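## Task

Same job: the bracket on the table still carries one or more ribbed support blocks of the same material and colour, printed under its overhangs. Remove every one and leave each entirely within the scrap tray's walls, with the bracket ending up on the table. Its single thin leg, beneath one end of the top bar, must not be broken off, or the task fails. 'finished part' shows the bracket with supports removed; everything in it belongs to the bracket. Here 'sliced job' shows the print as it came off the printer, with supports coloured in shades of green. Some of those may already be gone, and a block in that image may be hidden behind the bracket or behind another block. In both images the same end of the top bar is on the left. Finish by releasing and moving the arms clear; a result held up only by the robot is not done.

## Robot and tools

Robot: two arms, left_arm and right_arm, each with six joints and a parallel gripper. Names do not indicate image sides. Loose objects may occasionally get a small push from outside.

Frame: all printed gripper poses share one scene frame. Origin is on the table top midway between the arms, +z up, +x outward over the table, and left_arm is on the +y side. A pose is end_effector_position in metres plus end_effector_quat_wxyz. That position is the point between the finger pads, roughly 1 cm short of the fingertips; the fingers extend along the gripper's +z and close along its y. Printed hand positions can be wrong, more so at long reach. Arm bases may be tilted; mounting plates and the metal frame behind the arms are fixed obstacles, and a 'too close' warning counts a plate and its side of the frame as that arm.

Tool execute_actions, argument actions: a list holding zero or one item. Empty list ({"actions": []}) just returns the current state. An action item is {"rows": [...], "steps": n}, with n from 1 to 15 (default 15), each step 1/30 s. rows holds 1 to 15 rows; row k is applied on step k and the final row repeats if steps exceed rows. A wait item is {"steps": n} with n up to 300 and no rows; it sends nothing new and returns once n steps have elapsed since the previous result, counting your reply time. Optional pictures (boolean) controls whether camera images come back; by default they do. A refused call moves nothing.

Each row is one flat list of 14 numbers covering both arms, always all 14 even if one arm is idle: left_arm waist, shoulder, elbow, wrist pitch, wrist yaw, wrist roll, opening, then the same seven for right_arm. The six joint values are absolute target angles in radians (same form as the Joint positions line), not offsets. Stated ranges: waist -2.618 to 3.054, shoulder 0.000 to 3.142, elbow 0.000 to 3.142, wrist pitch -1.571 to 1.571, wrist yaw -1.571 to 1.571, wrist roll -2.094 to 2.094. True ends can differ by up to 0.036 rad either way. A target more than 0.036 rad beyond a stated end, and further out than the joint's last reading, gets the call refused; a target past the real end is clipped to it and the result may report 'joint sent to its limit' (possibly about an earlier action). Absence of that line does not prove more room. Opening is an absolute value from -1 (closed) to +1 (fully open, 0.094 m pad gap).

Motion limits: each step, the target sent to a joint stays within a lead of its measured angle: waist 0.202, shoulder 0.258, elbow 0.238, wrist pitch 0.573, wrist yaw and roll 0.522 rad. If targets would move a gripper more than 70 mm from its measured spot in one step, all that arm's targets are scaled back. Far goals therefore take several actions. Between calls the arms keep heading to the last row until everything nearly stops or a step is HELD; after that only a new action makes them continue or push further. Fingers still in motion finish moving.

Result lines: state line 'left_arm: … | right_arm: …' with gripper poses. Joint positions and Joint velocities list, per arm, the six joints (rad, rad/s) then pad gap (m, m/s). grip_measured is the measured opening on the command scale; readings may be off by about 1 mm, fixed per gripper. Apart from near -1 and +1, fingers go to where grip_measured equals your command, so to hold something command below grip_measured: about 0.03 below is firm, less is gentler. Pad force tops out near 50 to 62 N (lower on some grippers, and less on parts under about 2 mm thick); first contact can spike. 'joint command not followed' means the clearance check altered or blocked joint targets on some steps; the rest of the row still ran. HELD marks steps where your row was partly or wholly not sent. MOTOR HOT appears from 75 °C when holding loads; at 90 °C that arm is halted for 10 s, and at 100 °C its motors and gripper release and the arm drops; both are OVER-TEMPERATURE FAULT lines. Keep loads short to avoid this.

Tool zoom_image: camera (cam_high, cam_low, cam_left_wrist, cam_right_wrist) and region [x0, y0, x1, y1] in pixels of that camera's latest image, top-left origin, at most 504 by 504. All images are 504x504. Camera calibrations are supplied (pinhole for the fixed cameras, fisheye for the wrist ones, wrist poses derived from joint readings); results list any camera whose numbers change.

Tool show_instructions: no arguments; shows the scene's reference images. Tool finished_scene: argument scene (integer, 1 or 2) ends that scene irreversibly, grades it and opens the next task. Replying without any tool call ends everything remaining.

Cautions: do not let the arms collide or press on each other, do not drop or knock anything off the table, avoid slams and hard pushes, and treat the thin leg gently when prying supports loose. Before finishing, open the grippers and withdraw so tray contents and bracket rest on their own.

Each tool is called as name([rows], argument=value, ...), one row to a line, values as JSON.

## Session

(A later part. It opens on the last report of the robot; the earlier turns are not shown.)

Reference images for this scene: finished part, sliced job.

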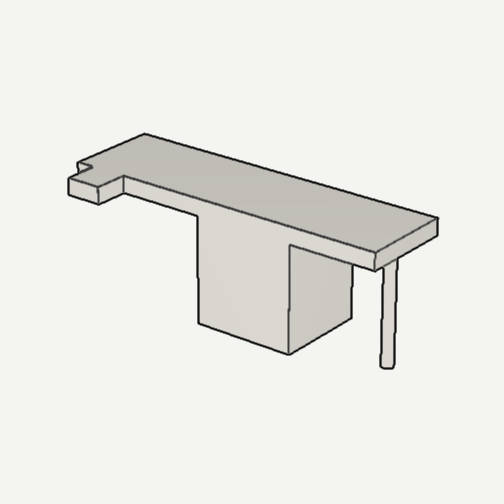

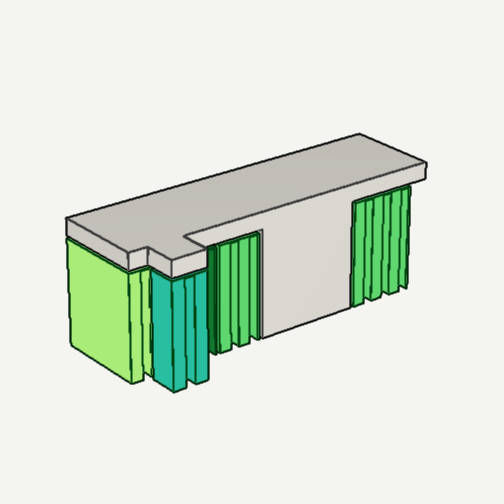

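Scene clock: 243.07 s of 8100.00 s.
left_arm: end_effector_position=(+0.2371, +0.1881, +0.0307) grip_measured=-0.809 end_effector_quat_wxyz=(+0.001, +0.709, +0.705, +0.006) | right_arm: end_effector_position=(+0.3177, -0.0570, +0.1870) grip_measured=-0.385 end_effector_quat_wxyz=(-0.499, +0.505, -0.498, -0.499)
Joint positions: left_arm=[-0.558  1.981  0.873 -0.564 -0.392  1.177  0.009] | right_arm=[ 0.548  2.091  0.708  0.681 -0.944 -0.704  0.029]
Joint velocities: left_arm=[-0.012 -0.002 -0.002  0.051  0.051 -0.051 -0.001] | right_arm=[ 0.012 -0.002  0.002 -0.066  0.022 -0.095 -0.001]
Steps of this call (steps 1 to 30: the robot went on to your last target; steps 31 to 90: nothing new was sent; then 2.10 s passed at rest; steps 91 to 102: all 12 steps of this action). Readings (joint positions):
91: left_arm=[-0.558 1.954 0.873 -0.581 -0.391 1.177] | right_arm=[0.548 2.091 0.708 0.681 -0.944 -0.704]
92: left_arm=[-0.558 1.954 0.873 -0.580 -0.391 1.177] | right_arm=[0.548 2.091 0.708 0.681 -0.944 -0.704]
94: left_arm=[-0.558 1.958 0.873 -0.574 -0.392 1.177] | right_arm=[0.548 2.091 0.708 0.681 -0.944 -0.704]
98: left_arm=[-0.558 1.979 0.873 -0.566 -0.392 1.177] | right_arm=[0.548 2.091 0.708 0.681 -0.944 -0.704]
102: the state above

execute_actions([
  {"rows":[[-0.553,2.002,0.858,-0.545,-0.39,1.185,-0.85,0.545,2.09,0.73,0.69,-0.975,-0.71,-0.44],[-0.553,2.008,0.858,-0.545,-0.39,1.185,-0.85,0.545,2.09,0.73,0.69,-0.975,-0.71,-0.44],[-0.553,2.008,0.858,-0.545,-0.39,1.185,-0.85,0.545,2.09,0.73,0.69,-0.975,-0.71,-0.44],[-0.553,2.006,0.858,-0.545,-0.39,1.185,-0.85,0.545,2.09,0.73,0.69,-0.975,-0.71,-0.44],[-0.553,2.006,0.858,-0.545,-0.39,1.185,-0.85,0.545,2.09,0.73,0.69,-0.975,-0.71,-0.44],[-0.553,2.006,0.858,-0.545,-0.39,1.185,-0.85,0.545,2.09,0.73,0.69,-0.975,-0.71,-0.44],[-0.553,2.006,0.858,-0.545,-0.39,1.185,-0.85,0.545,2.09,0.73,0.69,-0.975,-0.71,-0.44],[-0.553,2.0,0.858,-0.545,-0.39,1.185,-0.81,0.545,2.09,0.73,0.69,-0.975,-0.71,-0.44],[-0.553,2.0,0.87,-0.545,-0.39,1.185,-0.77,0.545,2.09,0.73,0.69,-0.975,-0.71,-0.44],[-0.553,2.0,0.87,-0.545,-0.39,1.185,-0.71,0.545,2.09,0.73,0.69,-0.975,-0.71,-0.44],[-0.553,2.0,0.87,-0.545,-0.39,1.185,-0.64,0.545,2.09,0.73,0.69,-0.975,-0.71,-0.44],[-0.553,1.99,0.87,-0.55,-0.39,1.185,-0.57,0.545,2.09,0.73,0.69,-0.975,-0.71,-0.44]],"steps":13},
], pictures=false)

execute_actions([
  {"rows":[[-0.565,1.965,0.89,-0.585,-0.39,1.18,-0.55,0.545,2.09,0.73,0.69,-0.975,-0.71,-0.44],[-0.575,1.95,0.902,-0.61,-0.39,1.175,-0.55,0.545,2.09,0.73,0.69,-0.975,-0.71,-0.44],[-0.583,1.935,0.914,-0.635,-0.385,1.17,-0.55,0.545,2.09,0.73,0.69,-0.975,-0.71,-0.44],[-0.59,1.918,0.926,-0.66,-0.375,1.16,-0.55,0.545,2.09,0.73,0.69,-0.975,-0.71,-0.44],[-0.595,1.90,0.938,-0.68,-0.355,1.15,-0.52,0.545,2.09,0.73,0.69,-0.975,-0.71,-0.44],[-0.595,1.882,0.95,-0.69,-0.325,1.14,-0.48,0.545,2.09,0.73,0.69,-0.975,-0.71,-0.44],[-0.585,1.864,0.96,-0.69,-0.28,1.13,-0.44,0.545,2.09,0.73,0.69,-0.975,-0.71,-0.44],[-0.565,1.848,0.968,-0.68,-0.225,1.12,-0.40,0.545,2.09,0.73,0.69,-0.975,-0.71,-0.44],[-0.54,1.835,0.974,-0.66,-0.165,1.11,-0.36,0.545,2.09,0.73,0.69,-0.975,-0.71,-0.44],[-0.515,1.825,0.978,-0.63,-0.105,1.10,-0.32,0.545,2.09,0.73,0.69,-0.975,-0.71,-0.44],[-0.49,1.82,0.98,-0.595,-0.045,1.09,-0.28,0.545,2.09,0.73,0.69,-0.975,-0.71,-0.44],[-0.465,1.82,0.98,-0.555,0.015,1.08,-0.24,0.545,2.09,0.73,0.69,-0.975,-0.71,-0.44],[-0.44,1.82,0.98,-0.515,0.08,1.07,-0.2,0.545,2.09,0.73,0.69,-0.975,-0.71,-0.44],[-0.42,1.825,0.98,-0.475,0.145,1.06,-0.16,0.545,2.09,0.73,0.69,-0.975,-0.71,-0.44],[-0.405,1.83,0.98,-0.435,0.21,1.05,-0.12,0.545,2.09,0.73,0.69,-0.975,-0.71,-0.44]],"steps":15},
], pictures=false)

execute_actions([
  {"rows":[[-0.395,1.84,0.98,-0.395,0.275,1.04,-0.1,0.545,2.09,0.73,0.69,-0.975,-0.71,-0.44],[-0.39,1.85,0.98,-0.355,0.34,1.03,-0.1,0.545,2.09,0.73,0.69,-0.975,-0.71,-0.44],[-0.39,1.86,0.98,-0.315,0.405,1.02,-0.1,0.545,2.09,0.73,0.69,-0.975,-0.71,-0.44],[-0.395,1.872,0.98,-0.275,0.47,1.01,-0.1,0.545,2.09,0.73,0.69,-0.975,-0.71,-0.44],[-0.40,1.885,0.98,-0.235,0.535,1.0,-0.1,0.545,2.09,0.73,0.69,-0.975,-0.71,-0.44],[-0.408,1.898,0.98,-0.195,0.60,0.99,-0.1,0.545,2.09,0.73,0.69,-0.975,-0.71,-0.44],[-0.417,1.912,0.98,-0.155,0.665,0.98,-0.1,0.545,2.09,0.73,0.69,-0.975,-0.71,-0.44],[-0.427,1.926,0.98,-0.115,0.73,0.97,-0.1,0.545,2.09,0.73,0.69,-0.975,-0.71,-0.44],[-0.438,1.94,0.98,-0.075,0.795,0.96,-0.1,0.545,2.09,0.73,0.69,-0.975,-0.71,-0.44],[-0.45,1.955,0.98,-0.035,0.86,0.95,-0.1,0.545,2.09,0.73,0.69,-0.975,-0.71,-0.44],[-0.462,1.97,0.98,0.005,0.92,0.94,-0.1,0.545,2.09,0.73,0.69,-0.975,-0.71,-0.44],[-0.474,1.985,0.98,0.045,0.975,0.93,-0.1,0.545,2.09,0.73,0.69,-0.975,-0.71,-0.44],[-0.486,2.0,0.98,0.085,1.025,0.92,-0.1,0.545,2.09,0.73,0.69,-0.975,-0.71,-0.44],[-0.497,2.013,0.98,0.12,1.065,0.908,-0.1,0.545,2.09,0.73,0.69,-0.975,-0.71,-0.44],[-0.507,2.025,0.98,0.148,1.087,0.898,-0.1,0.545,2.09,0.73,0.69,-0.975,-0.71,-0.44]],"steps":15},
], pictures=false)

execute_actions([
  {"steps":20},
])

Scene clock: 274.23 s of 8100.00 s.
left_arm: end_effector_position=(+0.2386, +0.1875, +0.0307) grip_measured=-0.579 end_effector_quat_wxyz=(+0.004, +0.708, +0.706, +0.007) | right_arm: end_effector_position=(+0.3177, -0.0570, +0.1870) grip_measured=-0.385 end_effector_quat_wxyz=(-0.499, +0.505, -0.498, -0.499)
Joint positions: left_arm=[-0.558  1.981  0.873 -0.557 -0.392  1.178  0.02 ] | right_arm=[ 0.548  2.091  0.708  0.681 -0.944 -0.704  0.029]
Joint velocities: left_arm=[-0.002 -0.017  0.002 -0.007 -0.022  0.037  0.016] | right_arm=[-0.012 -0.007  0.012 -0.007 -0.022  0.037 -0.   ]
Steps of this call (steps 1 to 15: the robot went on to your last target; steps 16 to 90: nothing new was sent; then 27.73 s passed at rest; steps 91 to 103: all 13 steps of this action). Readings (joint positions):
91: left_arm=[-0.558 1.981 0.873 -0.561 -0.392 1.177] | right_arm=[0.548 2.091 0.708 0.681 -0.944 -0.704]
92: left_arm=[-0.558 1.981 0.873 -0.560 -0.392 1.177] | right_arm=[0.548 2.091 0.708 0.681 -0.944 -0.704]
94: left_arm=[-0.558 1.981 0.873 -0.558 -0.392 1.177] | right_arm=[0.548 2.091 0.708 0.681 -0.944 -0.704]
98: left_arm=[-0.558 1.981 0.873 -0.557 -0.392 1.177] | right_arm=[0.548 2.091 0.708 0.681 -0.944 -0.704]
103: the state above

Scene clock: 274.73 s of 8100.00 s.
left_arm: end_effector_position=(+0.2877, +0.1625, +0.0878) grip_measured=-0.140 end_effector_quat_wxyz=(+0.165, +0.605, +0.769, -0.119) | right_arm: end_effector_position=(+0.3177, -0.0570, +0.1870) grip_measured=-0.385 end_effector_quat_wxyz=(-0.499, +0.505, -0.498, -0.499)
Joint positions: left_arm=[-0.446  1.832  0.963 -0.552 -0.037  1.098  0.04 ] | right_arm=[ 0.548  2.091  0.708  0.681 -0.944 -0.704  0.029]
Joint velocities: left_arm=[ 0.73   0.002  0.012  0.784  1.531 -0.315  0.037] | right_arm=[ 0.007 -0.002 -0.002  0.022  0.037  0.037 -0.   ]
Steps of this call (steps 1 to 15: all 15 steps of this action). Readings (joint positions):
1: left_arm=[-0.558 1.981 0.873 -0.558 -0.392 1.178] | right_arm=[0.548 2.091 0.708 0.681 -0.944 -0.704]
2: left_arm=[-0.558 1.981 0.873 -0.561 -0.392 1.178] | right_arm=[0.548 2.091 0.708 0.681 -0.944 -0.704]
4: left_arm=[-0.561 1.974 0.879 -0.587 -0.392 1.176] | right_arm=[0.548 2.091 0.708 0.681 -0.944 -0.704]
8: left_arm=[-0.572 1.912 0.918 -0.645 -0.343 1.157] | right_arm=[0.548 2.091 0.708 0.681 -0.944 -0.704]
15: the state above

Scene clock: 275.23 s of 8100.00 s.
left_arm: end_effector_position=(+0.3167, +0.0265, +0.1869) grip_measured=-0.102 end_effector_quat_wxyz=(+0.452, +0.512, +0.586, -0.436) | right_arm: end_effector_position=(+0.3177, -0.0570, +0.1870) grip_measured=-0.385 end_effector_quat_wxyz=(-0.499, +0.505, -0.498, -0.499)
Joint positions: left_arm=[-0.47   1.99   0.963 -0.009  0.857  0.95   0.042] | right_arm=[ 0.548  2.091  0.708  0.681 -0.944 -0.704  0.029]
Joint velocities: left_arm=[-0.364  0.379  0.027  1.062  1.473 -0.315 -0.   ] | right_arm=[-0.012  0.002 -0.002  0.007  0.007  0.007  0.001]
Steps of this call (steps 1 to 15: all 15 steps of this action). Readings (joint positions):
1: left_arm=[-0.422 1.832 0.963 -0.525 0.017 1.088] | right_arm=[0.548 2.091 0.708 0.681 -0.944 -0.704]
2: left_arm=[-0.403 1.832 0.963 -0.497 0.072 1.079] | right_arm=[0.548 2.091 0.708 0.681 -0.944 -0.704]
4: left_arm=[-0.383 1.837 0.963 -0.430 0.186 1.059] | right_arm=[0.548 2.091 0.708 0.681 -0.944 -0.704]
8: left_arm=[-0.392 1.881 0.963 -0.278 0.436 1.020] | right_arm=[0.548 2.091 0.708 0.681 -0.944 -0.704]
15: the state above

Scene clock: 275.90 s of 8100.00 s.
left_arm: end_effector_position=(+0.3060, +0.0091, +0.2268) grip_measured=-0.102 end_effector_quat_wxyz=(+0.503, +0.506, +0.494, -0.497) | right_arm: end_effector_position=(+0.3177, -0.0570, +0.1870) grip_measured=-0.385 end_effector_quat_wxyz=(-0.499, +0.505, -0.498, -0.499)
Joint positions: left_arm=[-0.501  2.016  0.963  0.141  1.065  0.909  0.042] | right_arm=[ 0.548  2.091  0.708  0.681 -0.944 -0.704  0.029]
Joint velocities: left_arm=[ 0.012 -0.002  0.007  0.022 -0.007 -0.022 -0.002] | right_arm=[-0.007  0.022 -0.002  0.007 -0.022 -0.022  0.   ]
Steps of this call (steps 1 to 20: the robot went on to your last target). Readings (joint positions):
1: left_arm=[-0.482 2.001 0.963 0.022 0.900 0.942] | right_arm=[0.548 2.091 0.708 0.681 -0.944 -0.704]
2: left_arm=[-0.492 2.009 0.963 0.045 0.934 0.935] | right_arm=[0.548 2.091 0.708 0.681 -0.944 -0.704]
4: left_arm=[-0.501 2.016 0.963 0.078 0.983 0.925] | right_arm=[0.548 2.091 0.708 0.681 -0.944 -0.704]
8: left_arm=[-0.501 2.016 0.963 0.118 1.033 0.915] | right_arm=[0.548 2.091 0.708 0.681 -0.944 -0.704]
20: the state above
camera_calibration (this result's frames):
cam_left_wrist: T_world_to_cam=[[-0.989367, 0.0455603, -0.138122, 0.328433], [0.137744, 0.598386, -0.789278, 0.159187], [0.0466904, -0.799911, -0.598299, 0.241883], [0, 0, 0, 1]] pos_world=[0.291721, 0.0832661, 0.315725]
cam_right_wrist: T_world_to_cam=[[0.949422, 0.043525, 0.310973, -0.352068], [0.302433, -0.393116, -0.868328, 0.0843173], [0.0844542, 0.918458, -0.386396, 0.188224], [0, 0, 0, 1]] pos_world=[0.292864, -0.124405, 0.255428]

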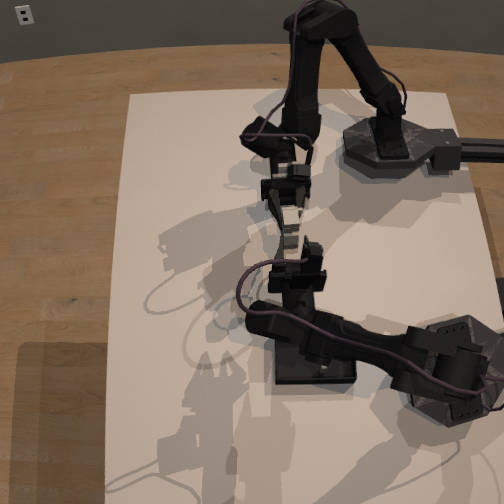

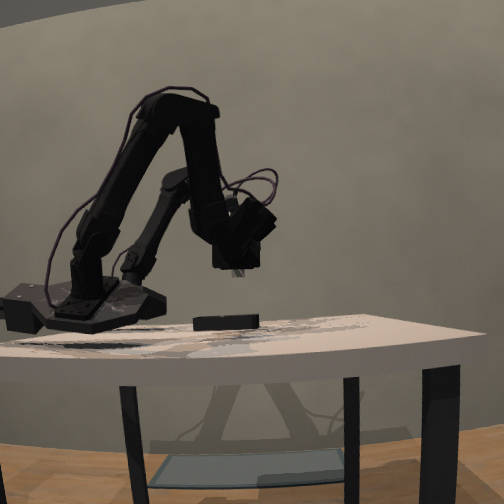

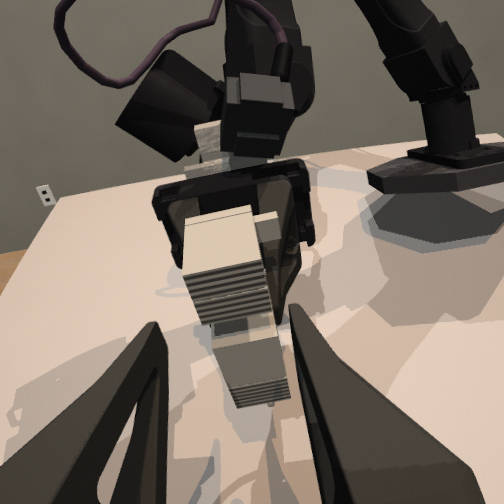

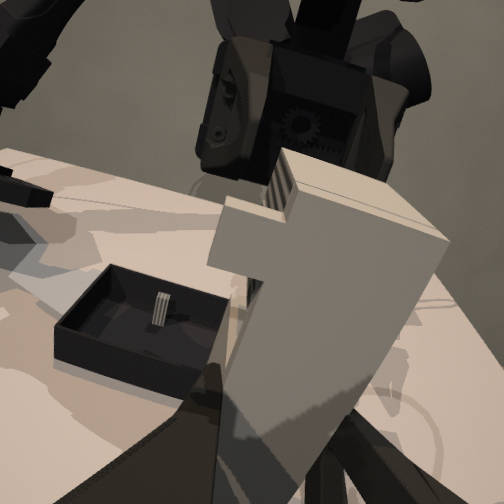

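execute_actions([
  {"rows":[[-0.517,2.033,0.985,0.168,1.064,0.884,-0.1,0.545,2.09,0.73,0.69,-0.975,-0.71,-0.44],[-0.525,2.04,0.987,0.188,1.058,0.87,-0.1,0.545,2.09,0.73,0.69,-0.975,-0.71,-0.44],[-0.533,2.047,0.989,0.208,1.052,0.856,-0.1,0.545,2.09,0.73,0.69,-0.975,-0.71,-0.44],[-0.541,2.054,0.991,0.228,1.046,0.842,-0.1,0.545,2.09,0.73,0.69,-0.975,-0.71,-0.44],[-0.549,2.061,0.993,0.248,1.04,0.828,-0.1,0.545,2.09,0.73,0.69,-0.975,-0.71,-0.44],[-0.557,2.068,0.995,0.268,1.034,0.814,-0.1,0.545,2.09,0.73,0.69,-0.975,-0.71,-0.44],[-0.565,2.075,0.997,0.286,1.028,0.80,-0.1,0.545,2.09,0.73,0.69,-0.975,-0.71,-0.44],[-0.573,2.082,0.997,0.302,1.022,0.788,-0.1,0.545,2.09,0.73,0.69,-0.975,-0.71,-0.44],[-0.581,2.088,0.997,0.313,1.017,0.778,-0.1,0.545,2.09,0.73,0.69,-0.975,-0.71,-0.44],[-0.588,2.093,0.997,0.317,1.016,0.776,-0.1,0.545,2.09,0.73,0.69,-0.975,-0.71,-0.44],[-0.594,2.097,0.997,0.317,1.016,0.776,-0.13,0.545,2.09,0.73,0.69,-0.975,-0.71,-0.44],[-0.594,2.097,0.997,0.317,1.016,0.776,-0.16,0.545,2.09,0.73,0.69,-0.975,-0.71,-0.44],[-0.594,2.097,0.997,0.317,1.016,0.776,-0.19,0.545,2.09,0.73,0.69,-0.975,-0.71,-0.44],[-0.594,2.097,0.997,0.317,1.016,0.776,-0.22,0.545,2.09,0.73,0.69,-0.975,-0.71,-0.44]],"steps":15},
], pictures=false)

execute_actions([
  {"steps":8},
])

Scene clock: 289.23 s of 8100.00 s.
left_arm: end_effector_position=(+0.3031, -0.0243, +0.2249) grip_measured=-0.215 end_effector_quat_wxyz=(+0.501, +0.508, +0.493, -0.498) | right_arm: end_effector_position=(+0.3173, -0.0570, +0.1873) grip_measured=-0.385 end_effector_quat_wxyz=(-0.499, +0.505, -0.496, -0.500)
Joint positions: left_arm=[-0.582  2.084  0.971  0.294  1.016  0.799  0.037] | right_arm=[ 0.548  2.091  0.708  0.681 -0.947 -0.705  0.029]
Joint velocities: left_arm=[-0.017 -0.007  0.017  0.081  0.007 -0.095 -0.006] | right_arm=[ 0.002 -0.002  0.002 -0.007 -0.037  0.022 -0.001]
Steps of this call (steps 1 to 15: the robot went on to your last target; steps 16 to 90: nothing new was sent; then 9.83 s passed at rest; steps 91 to 105: all 15 steps of this action). Readings (joint positions):
91: left_arm=[-0.501 2.016 0.963 0.145 1.066 0.906] | right_arm=[0.548 2.091 0.708 0.681 -0.944 -0.704]
92: left_arm=[-0.501 2.016 0.963 0.150 1.063 0.901] | right_arm=[0.548 2.091 0.708 0.681 -0.944 -0.704]
94: left_arm=[-0.506 2.020 0.963 0.174 1.057 0.887] | right_arm=[0.548 2.091 0.708 0.681 -0.944 -0.704]
98: left_arm=[-0.536 2.051 0.966 0.232 1.039 0.845] | right_arm=[0.548 2.091 0.708 0.681 -0.944 -0.704]
105: the state above

Scene clock: 289.50 s of 8100.00 s.
left_arm: end_effector_position=(+0.3051, -0.0243, +0.2263) grip_measured=-0.218 end_effector_quat_wxyz=(+0.504, +0.506, +0.493, -0.497) | right_arm: end_effector_position=(+0.3174, -0.0570, +0.1875) grip_measured=-0.385 end_effector_quat_wxyz=(-0.500, +0.505, -0.496, -0.499)
Joint positions: left_arm=[-0.582  2.084  0.971  0.309  1.013  0.788  0.037] | right_arm=[ 0.548  2.091  0.708  0.682 -0.947 -0.705  0.029]
Joint velocities: left_arm=[ 0.022  0.002 -0.017  0.066 -0.037 -0.066 -0.001] | right_arm=[ 0.017  0.002 -0.002 -0.037  0.022 -0.051  0.   ]
Steps of this call (steps 1 to 8: the robot went on to your last target). Readings (joint positions):
1: left_arm=[-0.582 2.084 0.971 0.298 1.015 0.796] | right_arm=[0.548 2.091 0.708 0.682 -0.947 -0.705]
2: left_arm=[-0.582 2.084 0.971 0.301 1.014 0.794] | right_arm=[0.548 2.091 0.708 0.682 -0.947 -0.705]
4: left_arm=[-0.582 2.084 0.971 0.305 1.014 0.791] | right_arm=[0.548 2.091 0.708 0.682 -0.947 -0.705]
8: the state above
camera_calibration (this result's frames):
cam_left_wrist: T_world_to_cam=[[-0.989023, 0.0452422, -0.140664, 0.329457], [0.139679, 0.59677, -0.790162, 0.178489], [0.0481951, -0.801136, -0.596538, 0.214049], [0, 0, 0, 1]] pos_world=[0.290594, 0.0500601, 0.315066]
cam_right_wrist: T_world_to_cam=[[0.948698, 0.0445701, 0.313026, -0.352045], [0.304963, -0.390373, -0.868681, 0.0842597], [0.0834796, 0.919577, -0.383939, 0.188355], [0, 0, 0, 1]] pos_world=[0.292565, -0.124624, 0.255711]

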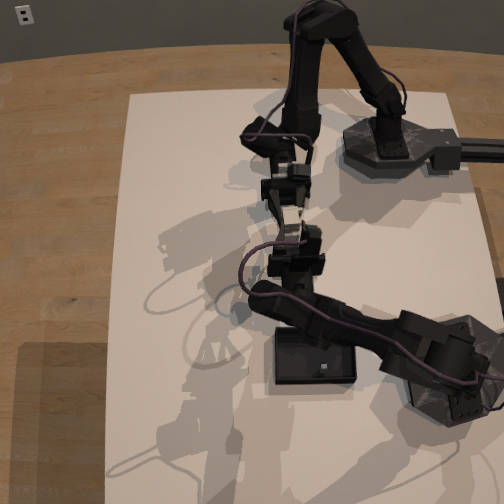

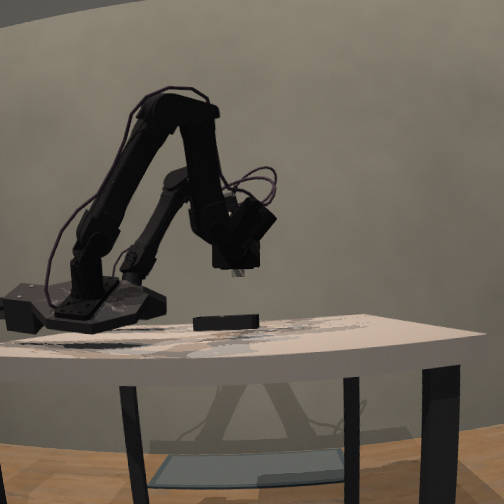

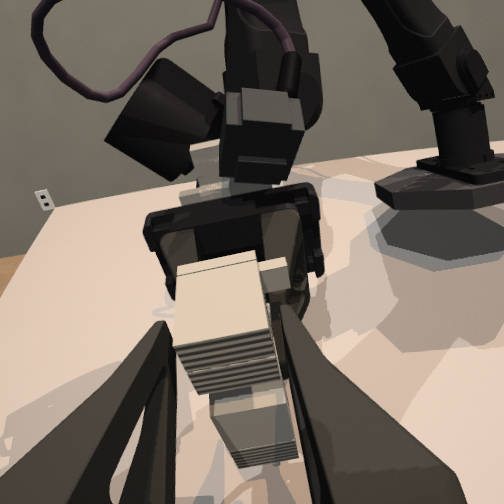

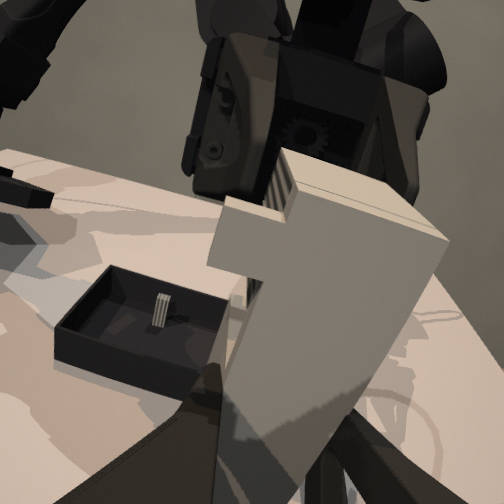

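Nudge q4 up (+x, +z), close, then twist.

execute_actions([
  {"rows":[[-0.59,2.09,0.997,0.325,1.016,0.776,-0.24,0.545,2.09,0.73,0.69,-0.96,-0.71,-0.44],[-0.59,2.09,0.997,0.332,1.016,0.776,-0.26,0.545,2.09,0.73,0.69,-0.96,-0.71,-0.44],[-0.59,2.09,0.997,0.332,1.016,0.776,-0.28,0.545,2.09,0.73,0.69,-0.96,-0.71,-0.44],[-0.59,2.09,0.997,0.332,1.016,0.776,-0.30,0.545,2.09,0.73,0.69,-0.96,-0.71,-0.44],[-0.59,2.09,0.997,0.332,1.016,0.776,-0.33,0.545,2.09,0.73,0.69,-0.96,-0.71,-0.45],[-0.59,2.09,0.997,0.332,1.016,0.776,-0.36,0.545,2.09,0.73,0.69,-0.96,-0.71,-0.45],[-0.59,2.09,0.997,0.332,1.016,0.776,-0.39,0.545,2.09,0.73,0.69,-0.96,-0.71,-0.46],[-0.59,2.09,0.997,0.332,1.016,0.776,-0.42,0.545,2.09,0.73,0.69,-0.96,-0.71,-0.46],[-0.59,2.09,0.997,0.332,1.016,0.776,-0.45,0.545,2.09,0.73,0.69,-0.96,-0.71,-0.46],[-0.59,2.09,0.997,0.332,1.016,0.776,-0.48,0.545,2.09,0.73,0.69,-0.96,-0.71,-0.46]],"steps":12},
], pictures=false)

execute_actions([
  {"rows":[[-0.586,2.082,0.99,0.333,1.02,0.79,-0.48,0.545,2.091,0.72,0.683,-0.952,-0.70,-0.46],[-0.584,2.076,0.99,0.334,1.024,0.803,-0.48,0.545,2.092,0.72,0.678,-0.947,-0.688,-0.46],[-0.583,2.071,0.99,0.335,1.028,0.816,-0.48,0.545,2.093,0.72,0.673,-0.943,-0.676,-0.46],[-0.582,2.066,0.99,0.336,1.032,0.829,-0.48,0.545,2.094,0.72,0.668,-0.939,-0.664,-0.46],[-0.581,2.061,0.99,0.337,1.036,0.842,-0.48,0.545,2.095,0.72,0.663,-0.935,-0.652,-0.46],[-0.58,2.056,0.99,0.338,1.04,0.855,-0.48,0.545,2.096,0.72,0.658,-0.931,-0.64,-0.46],[-0.579,2.051,0.99,0.339,1.044,0.868,-0.48,0.545,2.097,0.72,0.653,-0.927,-0.628,-0.46],[-0.578,2.046,0.99,0.34,1.048,0.881,-0.48,0.545,2.098,0.72,0.648,-0.923,-0.616,-0.46],[-0.577,2.041,0.99,0.341,1.052,0.894,-0.48,0.545,2.099,0.72,0.643,-0.919,-0.604,-0.46],[-0.576,2.036,0.99,0.342,1.056,0.907,-0.48,0.545,2.1,0.72,0.638,-0.915,-0.592,-0.46],[-0.575,2.031,0.99,0.343,1.06,0.92,-0.48,0.545,2.101,0.72,0.633,-0.911,-0.58,-0.46],[-0.574,2.026,0.99,0.344,1.064,0.933,-0.48,0.545,2.102,0.72,0.628,-0.907,-0.568,-0.46],[-0.573,2.021,0.99,0.345,1.068,0.946,-0.48,0.545,2.103,0.72,0.623,-0.903,-0.556,-0.46],[-0.572,2.016,0.99,0.346,1.072,0.959,-0.48,0.545,2.104,0.72,0.618,-0.899,-0.544,-0.46],[-0.571,2.011,0.99,0.347,1.076,0.972,-0.48,0.545,2.105,0.72,0.613,-0.895,-0.532,-0.46]],"steps":15},
])

Scene clock: 306.70 s of 8100.00 s.
left_arm: end_effector_position=(+0.3066, -0.0243, +0.2277) grip_measured=-0.416 end_effector_quat_wxyz=(+0.508, +0.505, +0.492, -0.495) | right_arm: end_effector_position=(+0.3179, -0.0570, +0.1876) grip_measured=-0.385 end_effector_quat_wxyz=(-0.501, +0.505, -0.496, -0.498)
Joint positions: left_arm=[-0.582  2.084  0.971  0.321  1.012  0.785  0.027] | right_arm=[ 0.548  2.091  0.708  0.685 -0.945 -0.705  0.029]
Joint velocities: left_arm=[-0.022 -0.007  0.002 -0.051  0.051 -0.022  0.   ] | right_arm=[-0.002 -0.017 -0.002 -0.007 -0.095 -0.007 -0.   ]
Steps of this call (steps 1 to 30: the robot went on to your last target; steps 31 to 90: nothing new was sent; then 13.80 s passed at rest; steps 91 to 102: all 12 steps of this action). Readings (joint positions):
91: left_arm=[-0.582 2.084 0.971 0.312 1.013 0.786] | right_arm=[0.548 2.091 0.708 0.682 -0.947 -0.705]
92: left_arm=[-0.582 2.084 0.971 0.314 1.013 0.786] | right_arm=[0.548 2.091 0.708 0.682 -0.947 -0.705]
94: left_arm=[-0.582 2.084 0.971 0.319 1.012 0.786] | right_arm=[0.548 2.091 0.708 0.682 -0.947 -0.705]
98: left_arm=[-0.582 2.084 0.971 0.321 1.012 0.785] | right_arm=[0.548 2.091 0.708 0.685 -0.945 -0.705]
102: the state above

Scene clock: 307.20 s of 8100.00 s.
left_arm: end_effector_position=(+0.3077, -0.0195, +0.2439) grip_measured=-0.416 end_effector_quat_wxyz=(+0.552, +0.533, +0.445, -0.463) | right_arm: end_effector_position=(+0.3194, -0.0574, +0.1800) grip_measured=-0.385 end_effector_quat_wxyz=(-0.465, +0.477, -0.538, -0.517)
Joint positions: left_arm=[-0.58   2.05   0.971  0.328  1.035  0.902  0.027] | right_arm=[ 0.547  2.093  0.708  0.66  -0.915 -0.603  0.029]
Joint velocities: left_arm=[ 0.007 -0.252  0.012  0.095  0.139  0.432  0.002] | right_arm=[-0.012  0.002  0.012 -0.227  0.168  0.418 -0.001]
Steps of this call (steps 1 to 15: all 15 steps of this action). Readings (joint positions):
1: left_arm=[-0.582 2.084 0.971 0.321 1.012 0.785] | right_arm=[0.548 2.091 0.708 0.685 -0.945 -0.705]
2: left_arm=[-0.582 2.084 0.971 0.321 1.012 0.786] | right_arm=[0.548 2.091 0.708 0.685 -0.945 -0.704]
4: left_arm=[-0.582 2.084 0.971 0.321 1.012 0.792] | right_arm=[0.548 2.091 0.708 0.685 -0.944 -0.700]
8: left_arm=[-0.582 2.084 0.971 0.321 1.013 0.811] | right_arm=[0.548 2.091 0.708 0.685 -0.942 -0.686]
15: the state above
camera_calibration (this result's frames):
cam_left_wrist: T_world_to_cam=[[-0.954757, 0.0308332, -0.295783, 0.361257], [0.259863, 0.570123, -0.779379, 0.149011], [0.144602, -0.820981, -0.552341, 0.187511], [0, 0, 0, 1]] pos_world=[0.279076, 0.0578493, 0.32656]
cam_right_wrist: T_world_to_cam=[[0.98042, 0.0348284, 0.193816, -0.340785], [0.190162, -0.423085, -0.88591, 0.114874], [0.0511458, 0.90542, -0.421424, 0.20191], [0, 0, 0, 1]] pos_world=[0.301941, -0.122342, 0.252907]

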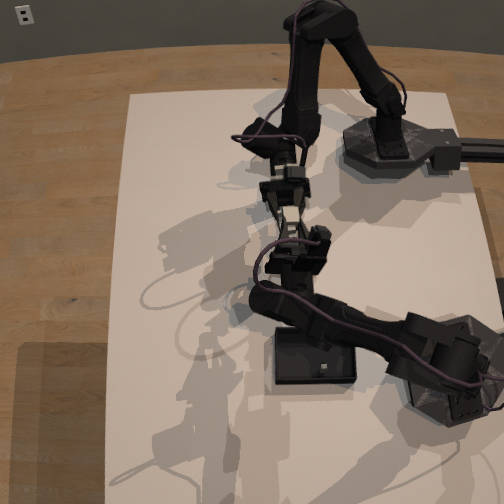

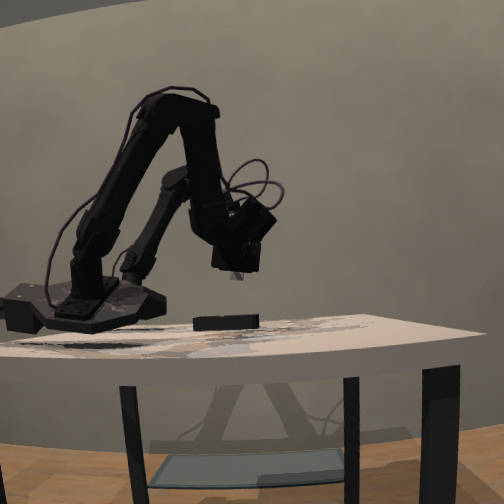

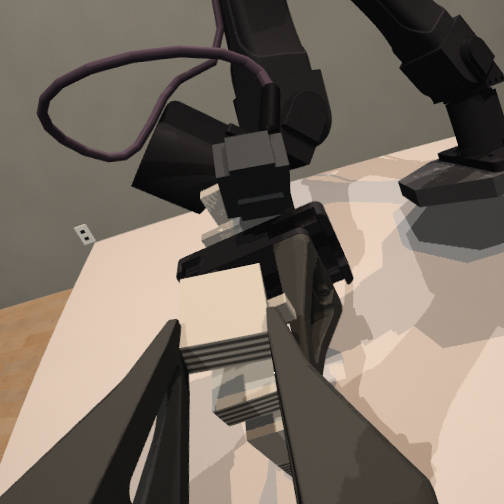

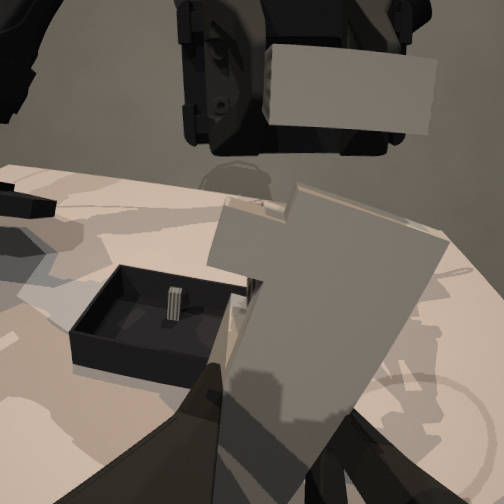

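execute_actions([
  {"rows":[[-0.555,2.0,0.992,0.32,1.076,0.98,-0.47,0.545,2.1,0.722,0.62,-0.905,-0.55,-0.45],[-0.535,1.99,0.995,0.285,1.07,0.988,-0.47,0.545,2.097,0.724,0.63,-0.915,-0.57,-0.44],[-0.51,1.978,1.0,0.245,1.055,0.996,-0.47,0.547,2.094,0.726,0.64,-0.925,-0.59,-0.44],[-0.485,1.966,1.007,0.20,1.03,1.004,-0.47,0.547,2.091,0.728,0.65,-0.935,-0.61,-0.44],[-0.46,1.954,1.015,0.155,0.995,1.012,-0.47,0.547,2.088,0.73,0.66,-0.945,-0.63,-0.44],[-0.435,1.942,1.024,0.11,0.955,1.02,-0.47,0.547,2.088,0.73,0.67,-0.955,-0.65,-0.44],[-0.41,1.93,1.033,0.065,0.905,1.028,-0.47,0.547,2.088,0.73,0.68,-0.965,-0.67,-0.44],[-0.39,1.92,1.042,0.02,0.85,1.036,-0.47,0.547,2.088,0.73,0.69,-0.975,-0.69,-0.44],[-0.372,1.912,1.051,-0.025,0.79,1.044,-0.47,0.547,2.088,0.73,0.69,-0.975,-0.71,-0.44],[-0.36,1.906,1.06,-0.07,0.73,1.052,-0.47,0.547,2.088,0.73,0.69,-0.975,-0.71,-0.44],[-0.352,1.902,1.07,-0.115,0.67,1.06,-0.47,0.547,2.088,0.73,0.69,-0.975,-0.71,-0.44],[-0.35,1.9,1.08,-0.16,0.61,1.068,-0.47,0.547,2.088,0.73,0.69,-0.975,-0.71,-0.44],[-0.352,1.9,1.09,-0.205,0.55,1.076,-0.47,0.547,2.088,0.73,0.69,-0.975,-0.71,-0.44],[-0.358,1.903,1.10,-0.25,0.49,1.084,-0.47,0.547,2.088,0.73,0.69,-0.975,-0.71,-0.44],[-0.367,1.908,1.11,-0.295,0.43,1.092,-0.47,0.547,2.088,0.73,0.69,-0.975,-0.71,-0.44]],"steps":15},
], pictures=false)

execute_actions([
  {"rows":[[-0.378,1.914,1.12,-0.34,0.37,1.10,-0.47,0.547,2.088,0.73,0.69,-0.975,-0.71,-0.44],[-0.39,1.921,1.13,-0.385,0.31,1.108,-0.47,0.547,2.088,0.73,0.69,-0.975,-0.71,-0.44],[-0.404,1.928,1.14,-0.43,0.25,1.116,-0.47,0.547,2.088,0.73,0.69,-0.975,-0.71,-0.44],[-0.419,1.936,1.15,-0.475,0.19,1.124,-0.47,0.547,2.088,0.73,0.69,-0.975,-0.71,-0.44],[-0.435,1.944,1.16,-0.52,0.13,1.132,-0.47,0.547,2.088,0.73,0.69,-0.975,-0.71,-0.44],[-0.451,1.952,1.17,-0.565,0.07,1.14,-0.47,0.547,2.088,0.73,0.69,-0.975,-0.71,-0.44],[-0.467,1.96,1.179,-0.61,0.01,1.147,-0.47,0.547,2.088,0.73,0.69,-0.975,-0.71,-0.44],[-0.483,1.968,1.188,-0.655,-0.05,1.154,-0.47,0.547,2.088,0.73,0.69,-0.975,-0.71,-0.44],[-0.499,1.976,1.196,-0.70,-0.11,1.16,-0.47,0.547,2.088,0.73,0.69,-0.975,-0.71,-0.44],[-0.515,1.984,1.203,-0.745,-0.17,1.165,-0.47,0.547,2.088,0.73,0.69,-0.975,-0.71,-0.44],[-0.53,1.992,1.209,-0.785,-0.23,1.17,-0.47,0.547,2.088,0.73,0.69,-0.975,-0.71,-0.44],[-0.544,2.0,1.214,-0.82,-0.285,1.173,-0.47,0.547,2.088,0.73,0.69,-0.975,-0.71,-0.44],[-0.556,2.007,1.218,-0.85,-0.33,1.173,-0.47,0.547,2.088,0.73,0.69,-0.975,-0.71,-0.44],[-0.567,2.013,1.221,-0.87,-0.365,1.173,-0.47,0.547,2.088,0.73,0.69,-0.975,-0.71,-0.44],[-0.575,2.018,1.222,-0.882,-0.39,1.173,-0.47,0.547,2.088,0.73,0.69,-0.975,-0.71,-0.44]],"steps":15},
], pictures=false)

execute_actions([
  {"steps":9},
], pictures=false)

execute_actions([
  {"rows":[[-0.56,2.025,1.19,-0.85,-0.39,1.178,-0.47,0.547,2.088,0.73,0.69,-0.975,-0.71,-0.44],[-0.554,2.033,1.18,-0.828,-0.39,1.184,-0.47,0.547,2.088,0.73,0.69,-0.975,-0.71,-0.44],[-0.549,2.04,1.173,-0.807,-0.391,1.19,-0.47,0.547,2.088,0.73,0.69,-0.975,-0.71,-0.44],[-0.544,2.047,1.166,-0.786,-0.392,1.196,-0.47,0.547,2.088,0.73,0.69,-0.975,-0.71,-0.44],[-0.539,2.054,1.159,-0.766,-0.392,1.202,-0.47,0.547,2.088,0.73,0.69,-0.975,-0.71,-0.44],[-0.534,2.061,1.152,-0.746,-0.392,1.208,-0.47,0.547,2.088,0.73,0.69,-0.975,-0.71,-0.44],[-0.529,2.068,1.145,-0.726,-0.392,1.214,-0.47,0.547,2.088,0.73,0.69,-0.975,-0.71,-0.44],[-0.524,2.075,1.138,-0.706,-0.392,1.22,-0.47,0.547,2.088,0.73,0.69,-0.975,-0.71,-0.44],[-0.519,2.082,1.131,-0.688,-0.392,1.226,-0.47,0.547,2.088,0.73,0.69,-0.975,-0.71,-0.44],[-0.515,2.089,1.124,-0.672,-0.392,1.232,-0.47,0.547,2.088,0.73,0.69,-0.975,-0.71,-0.44],[-0.511,2.096,1.117,-0.658,-0.392,1.232,-0.47,0.547,2.088,0.73,0.69,-0.975,-0.71,-0.44],[-0.507,2.102,1.111,-0.647,-0.392,1.232,-0.47,0.547,2.088,0.73,0.69,-0.975,-0.71,-0.44],[-0.504,2.108,1.105,-0.64,-0.392,1.232,-0.47,0.547,2.088,0.73,0.69,-0.975,-0.71,-0.44],[-0.501,2.113,1.10,-0.64,-0.392,1.232,-0.47,0.547,2.088,0.73,0.69,-0.975,-0.71,-0.44],[-0.499,2.117,1.096,-0.64,-0.392,1.232,-0.47,0.547,2.088,0.73,0.69,-0.975,-0.71,-0.44]],"steps":15},
], pictures=false)

execute_actions([
  {"steps":8},
])

Scene clock: 335.33 s of 8100.00 s.
left_arm: end_effector_position=(+0.3974, +0.1023, +0.1904) grip_measured=-0.416 end_effector_quat_wxyz=(+0.498, +0.502, +0.648, -0.282) | right_arm: end_effector_position=(+0.3180, -0.0571, +0.1842) grip_measured=-0.385 end_effector_quat_wxyz=(-0.491, +0.499, -0.507, -0.503)
Joint positions: left_arm=[-0.336  1.916  1.077 -0.077  0.646  1.054  0.027] | right_arm=[ 0.547  2.095  0.708  0.676 -0.938 -0.685  0.029]
Joint velocities: left_arm=[-0.09   0.007  0.281 -1.223 -1.546  0.212  0.   ] | right_arm=[ 0.002 -0.012  0.007  0.022 -0.11  -0.198 -0.001]
Steps of this call (steps 1 to 30: the robot went on to your last target; steps 31 to 90: nothing new was sent; then 24.63 s passed at rest; steps 91 to 105: all 15 steps of this action). Readings (joint positions):
91: left_arm=[-0.579 2.028 0.971 0.346 1.058 0.970] | right_arm=[0.547 2.095 0.708 0.634 -0.891 -0.541]
92: left_arm=[-0.574 2.027 0.971 0.341 1.059 0.972] | right_arm=[0.547 2.095 0.708 0.634 -0.891 -0.545]
94: left_arm=[-0.549 2.016 0.971 0.307 1.055 0.981] | right_arm=[0.547 2.095 0.708 0.635 -0.893 -0.561]
98: left_arm=[-0.444 1.971 0.997 0.184 0.977 1.005] | right_arm=[0.547 2.095 0.708 0.652 -0.913 -0.616]
105: the state above

Scene clock: 335.83 s of 8100.00 s.
left_arm: end_effector_position=(+0.3083, +0.1513, +0.0911) grip_measured=-0.416 end_effector_quat_wxyz=(+0.095, +0.678, +0.726, -0.059) | right_arm: end_effector_position=(+0.3178, -0.0571, +0.1856) grip_measured=-0.385 end_effector_quat_wxyz=(-0.498, +0.504, -0.499, -0.499)
Joint positions: left_arm=[-0.545  1.995  1.19  -0.73  -0.201  1.154  0.027] | right_arm=[ 0.547  2.095  0.708  0.682 -0.944 -0.703  0.029]
Joint velocities: left_arm=[-0.32   0.193  0.046 -0.974 -1.326  0.051 -0.   ] | right_arm=[ 0.012 -0.007  0.012 -0.037  0.022 -0.037 -0.   ]
Steps of this call (steps 1 to 15: all 15 steps of this action). Readings (joint positions):
1: left_arm=[-0.340 1.916 1.087 -0.119 0.590 1.061] | right_arm=[0.547 2.095 0.708 0.677 -0.939 -0.689]
2: left_arm=[-0.346 1.916 1.094 -0.164 0.534 1.069] | right_arm=[0.547 2.095 0.708 0.678 -0.940 -0.692]
4: left_arm=[-0.367 1.916 1.110 -0.257 0.418 1.085] | right_arm=[0.547 2.095 0.708 0.680 -0.942 -0.696]
8: left_arm=[-0.433 1.935 1.150 -0.439 0.186 1.116] | right_arm=[0.547 2.095 0.708 0.681 -0.943 -0.701]
15: the state above

Scene clock: 336.13 s of 8100.00 s.
left_arm: end_effector_position=(+0.2891, +0.1824, +0.0846) grip_measured=-0.416 end_effector_quat_wxyz=(+0.008, +0.706, +0.708, -0.004) | right_arm: end_effector_position=(+0.3178, -0.0571, +0.1856) grip_measured=-0.385 end_effector_quat_wxyz=(-0.498, +0.504, -0.499, -0.499)
Joint positions: left_arm=[-0.564  2.009  1.19  -0.851 -0.367  1.164  0.027] | right_arm=[ 0.547  2.095  0.708  0.682 -0.944 -0.704  0.029]
Joint velocities: left_arm=[ 0.007  0.002  0.002 -0.066 -0.198 -0.007 -0.   ] | right_arm=[ 0.002 -0.007  0.002 -0.007 -0.022  0.007 -0.001]
Steps of this call (steps 1 to 9: the robot went on to your last target). Readings (joint positions):
1: left_arm=[-0.554 2.001 1.190 -0.759 -0.239 1.157] | right_arm=[0.547 2.095 0.708 0.682 -0.944 -0.703]
2: left_arm=[-0.561 2.006 1.190 -0.783 -0.269 1.159] | right_arm=[0.547 2.095 0.708 0.682 -0.944 -0.703]
4: left_arm=[-0.564 2.009 1.190 -0.817 -0.313 1.162] | right_arm=[0.547 2.095 0.708 0.682 -0.944 -0.704]
8: left_arm=[-0.564 2.009 1.190 -0.847 -0.361 1.164] | right_arm=[0.547 2.095 0.708 0.682 -0.944 -0.704]
9: the state above

Scene clock: 336.63 s of 8100.00 s.
left_arm: end_effector_position=(+0.2899, +0.1879, +0.0383) grip_measured=-0.416 end_effector_quat_wxyz=(-0.002, +0.705, +0.709, +0.003) | right_arm: end_effector_position=(+0.3177, -0.0571, +0.1857) grip_measured=-0.385 end_effector_quat_wxyz=(-0.498, +0.504, -0.499, -0.499)
Joint positions: left_arm=[-0.507  2.097  1.121 -0.685 -0.393  1.217  0.027] | right_arm=[ 0.547  2.095  0.708  0.682 -0.944 -0.704  0.029]
Joint velocities: left_arm=[ 0.076  0.159 -0.159  0.168 -0.11   0.066 -0.001] | right_arm=[-0.012 -0.012 -0.002 -0.007 -0.081 -0.037 -0.001]
Steps of this call (steps 1 to 15: all 15 steps of this action). Readings (joint positions):
1: left_arm=[-0.564 2.009 1.190 -0.852 -0.372 1.165] | right_arm=[0.547 2.095 0.708 0.682 -0.944 -0.704]
2: left_arm=[-0.564 2.010 1.190 -0.851 -0.376 1.167] | right_arm=[0.547 2.095 0.708 0.682 -0.944 -0.704]
4: left_arm=[-0.561 2.016 1.190 -0.839 -0.382 1.173] | right_arm=[0.547 2.095 0.708 0.682 -0.944 -0.704]
8: left_arm=[-0.541 2.041 1.172 -0.779 -0.388 1.191] | right_arm=[0.547 2.095 0.708 0.682 -0.944 -0.704]
15: the state above

Scene clock: 336.90 s of 8100.00 s.
left_arm: end_effector_position=(+0.2898, +0.1872, +0.0325) grip_measured=-0.416 end_effector_quat_wxyz=(-0.001, +0.705, +0.709, +0.003) | right_arm: end_effector_position=(+0.3177, -0.0571, +0.1857) grip_measured=-0.385 end_effector_quat_wxyz=(-0.498, +0.504, -0.499, -0.499)
Joint positions: left_arm=[-0.503  2.108  1.11  -0.658 -0.393  1.223  0.027] | right_arm=[ 0.547  2.095  0.708  0.682 -0.944 -0.704  0.029]
Joint velocities: left_arm=[-0.002  0.007  0.022 -0.022  0.007  0.022 -0.001] | right_arm=[-0.007 -0.002 -0.002  0.037 -0.066 -0.051  0.   ]
Steps of this call (steps 1 to 8: the robot went on to your last target). Readings (joint positions):
1: left_arm=[-0.505 2.102 1.116 -0.679 -0.393 1.218] | right_arm=[0.547 2.095 0.708 0.682 -0.944 -0.704]
2: left_arm=[-0.503 2.105 1.113 -0.674 -0.393 1.219] | right_arm=[0.547 2.095 0.708 0.682 -0.944 -0.704]
4: left_arm=[-0.503 2.108 1.110 -0.669 -0.393 1.221] | right_arm=[0.547 2.095 0.708 0.682 -0.944 -0.704]
8: the state above
camera_calibration (this result's frames):
cam_left_wrist: T_world_to_cam=[[-0.992658, 0.115168, 0.0369562, 0.259634], [0.11399, 0.788611, 0.604234, -0.172551], [0.0404441, 0.604011, -0.795949, 0.0143159], [0, 0, 0, 1]] pos_world=[0.276818, 0.0975272, 0.106061]
cam_right_wrist: T_world_to_cam=[[0.950362, 0.0439425, 0.308026, -0.351379], [0.299799, -0.394221, -0.86874, 0.0839974], [0.0832559, 0.917964, -0.387827, 0.188411], [0, 0, 0, 1]] pos_world=[0.293069, -0.124401, 0.254277]

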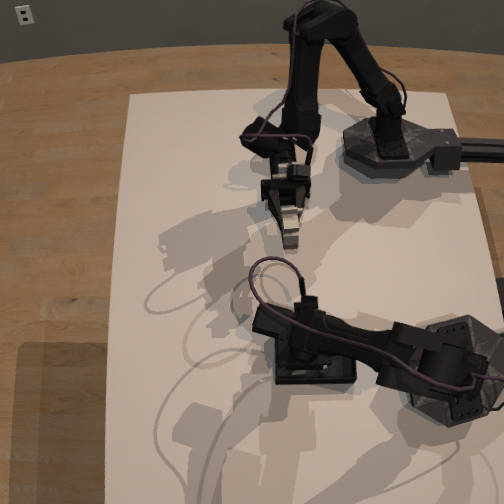

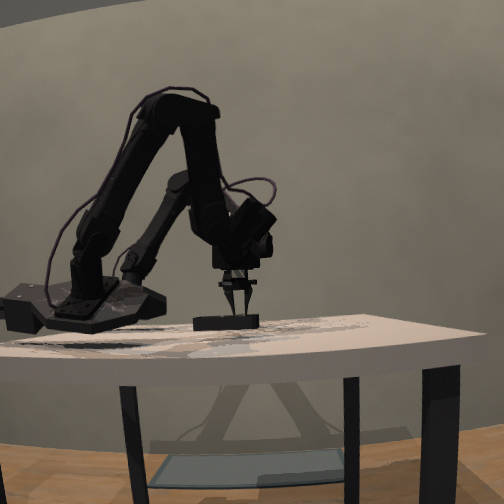

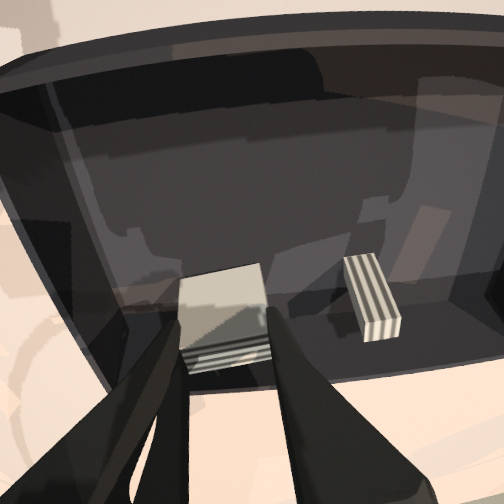

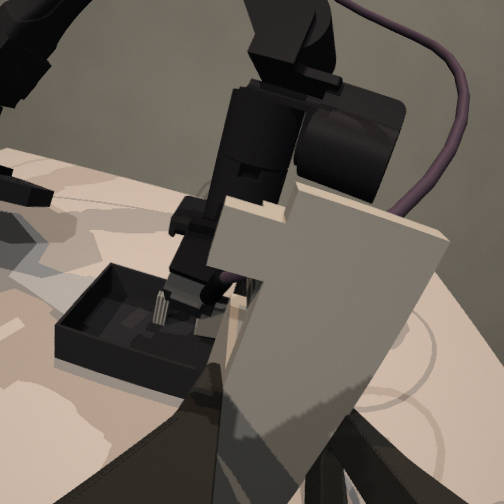

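execute_actions(actions=[])

Scene clock: 352.37 s of 8100.00 s.
left_arm: end_effector_position=(+0.2913, +0.1867, +0.0325) grip_measured=-0.416 end_effector_quat_wxyz=(+0.002, +0.705, +0.710, +0.005) | right_arm: end_effector_position=(+0.3177, -0.0571, +0.1857) grip_measured=-0.385 end_effector_quat_wxyz=(-0.498, +0.504, -0.499, -0.499)
Joint positions: left_arm=[-0.503  2.108  1.11  -0.651 -0.393  1.224  0.027] | right_arm=[ 0.547  2.095  0.708  0.682 -0.944 -0.704  0.029]
Joint velocities: left_arm=[ 0.012 -0.002 -0.022  0.051  0.051  0.022  0.   ] | right_arm=[ 0.002  0.002 -0.017 -0.066  0.007 -0.007  0.001]
Steps of this call (steps 1 to 30: the robot went on to your last target; steps 31 to 90: nothing new was sent; then 12.47 s passed at rest). Readings (joint positions):
1: left_arm=[-0.503 2.108 1.110 -0.656 -0.393 1.223] | right_arm=[0.547 2.095 0.708 0.682 -0.944 -0.704]
2: left_arm=[-0.503 2.108 1.110 -0.655 -0.393 1.223] | right_arm=[0.547 2.095 0.708 0.682 -0.944 -0.704]
4: left_arm=[-0.503 2.108 1.110 -0.653 -0.393 1.223] | right_arm=[0.547 2.095 0.708 0.682 -0.944 -0.704]
8: left_arm=[-0.503 2.108 1.110 -0.652 -0.393 1.224] | right_arm=[0.547 2.095 0.708 0.682 -0.944 -0.704]
90: the state above
All arms were judged still, so your last target was given up. Only a new action makes them travel on or press farther. Fingers that are still opening or closing keep moving.
camera_calibration (this result's frames):
cam_left_wrist: T_world_to_cam=[[-0.992983, 0.114185, 0.0307725, 0.261685], [0.109539, 0.790014, 0.603224, -0.171235], [0.0445685, 0.602362, -0.796978, 0.0137249], [0, 0, 0, 1]] pos_world=[0.277994, 0.0971299, 0.106179]
cam_right_wrist: T_world_to_cam=[[0.950362, 0.0439425, 0.308026, -0.351379], [0.299799, -0.394221, -0.86874, 0.0839974], [0.0832559, 0.917964, -0.387827, 0.188411], [0, 0, 0, 1]] pos_world=[0.293069, -0.124401, 0.254277]

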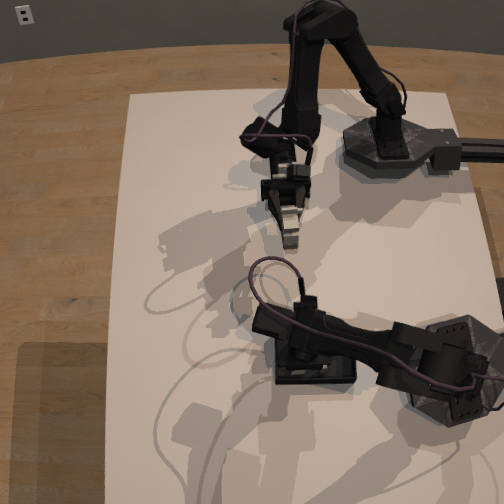

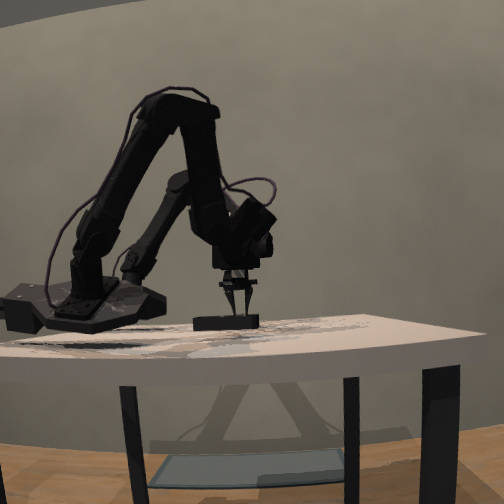

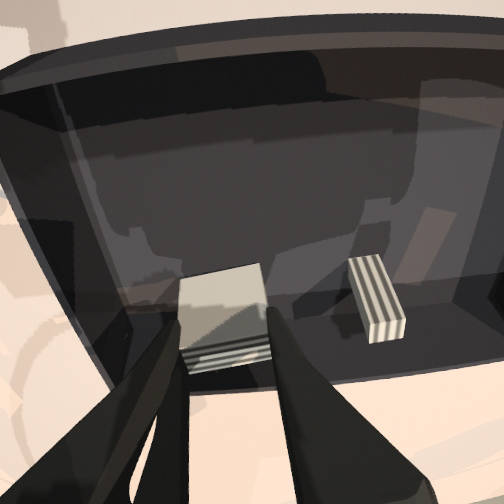

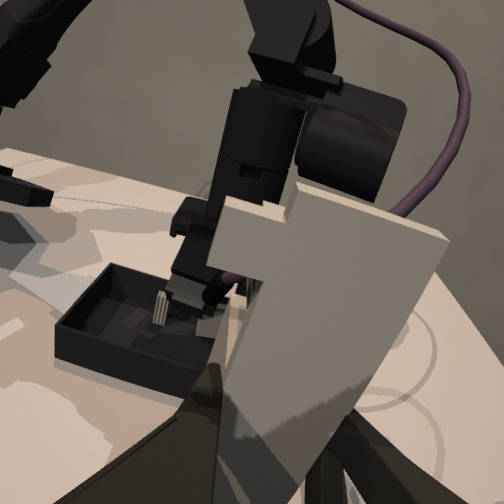

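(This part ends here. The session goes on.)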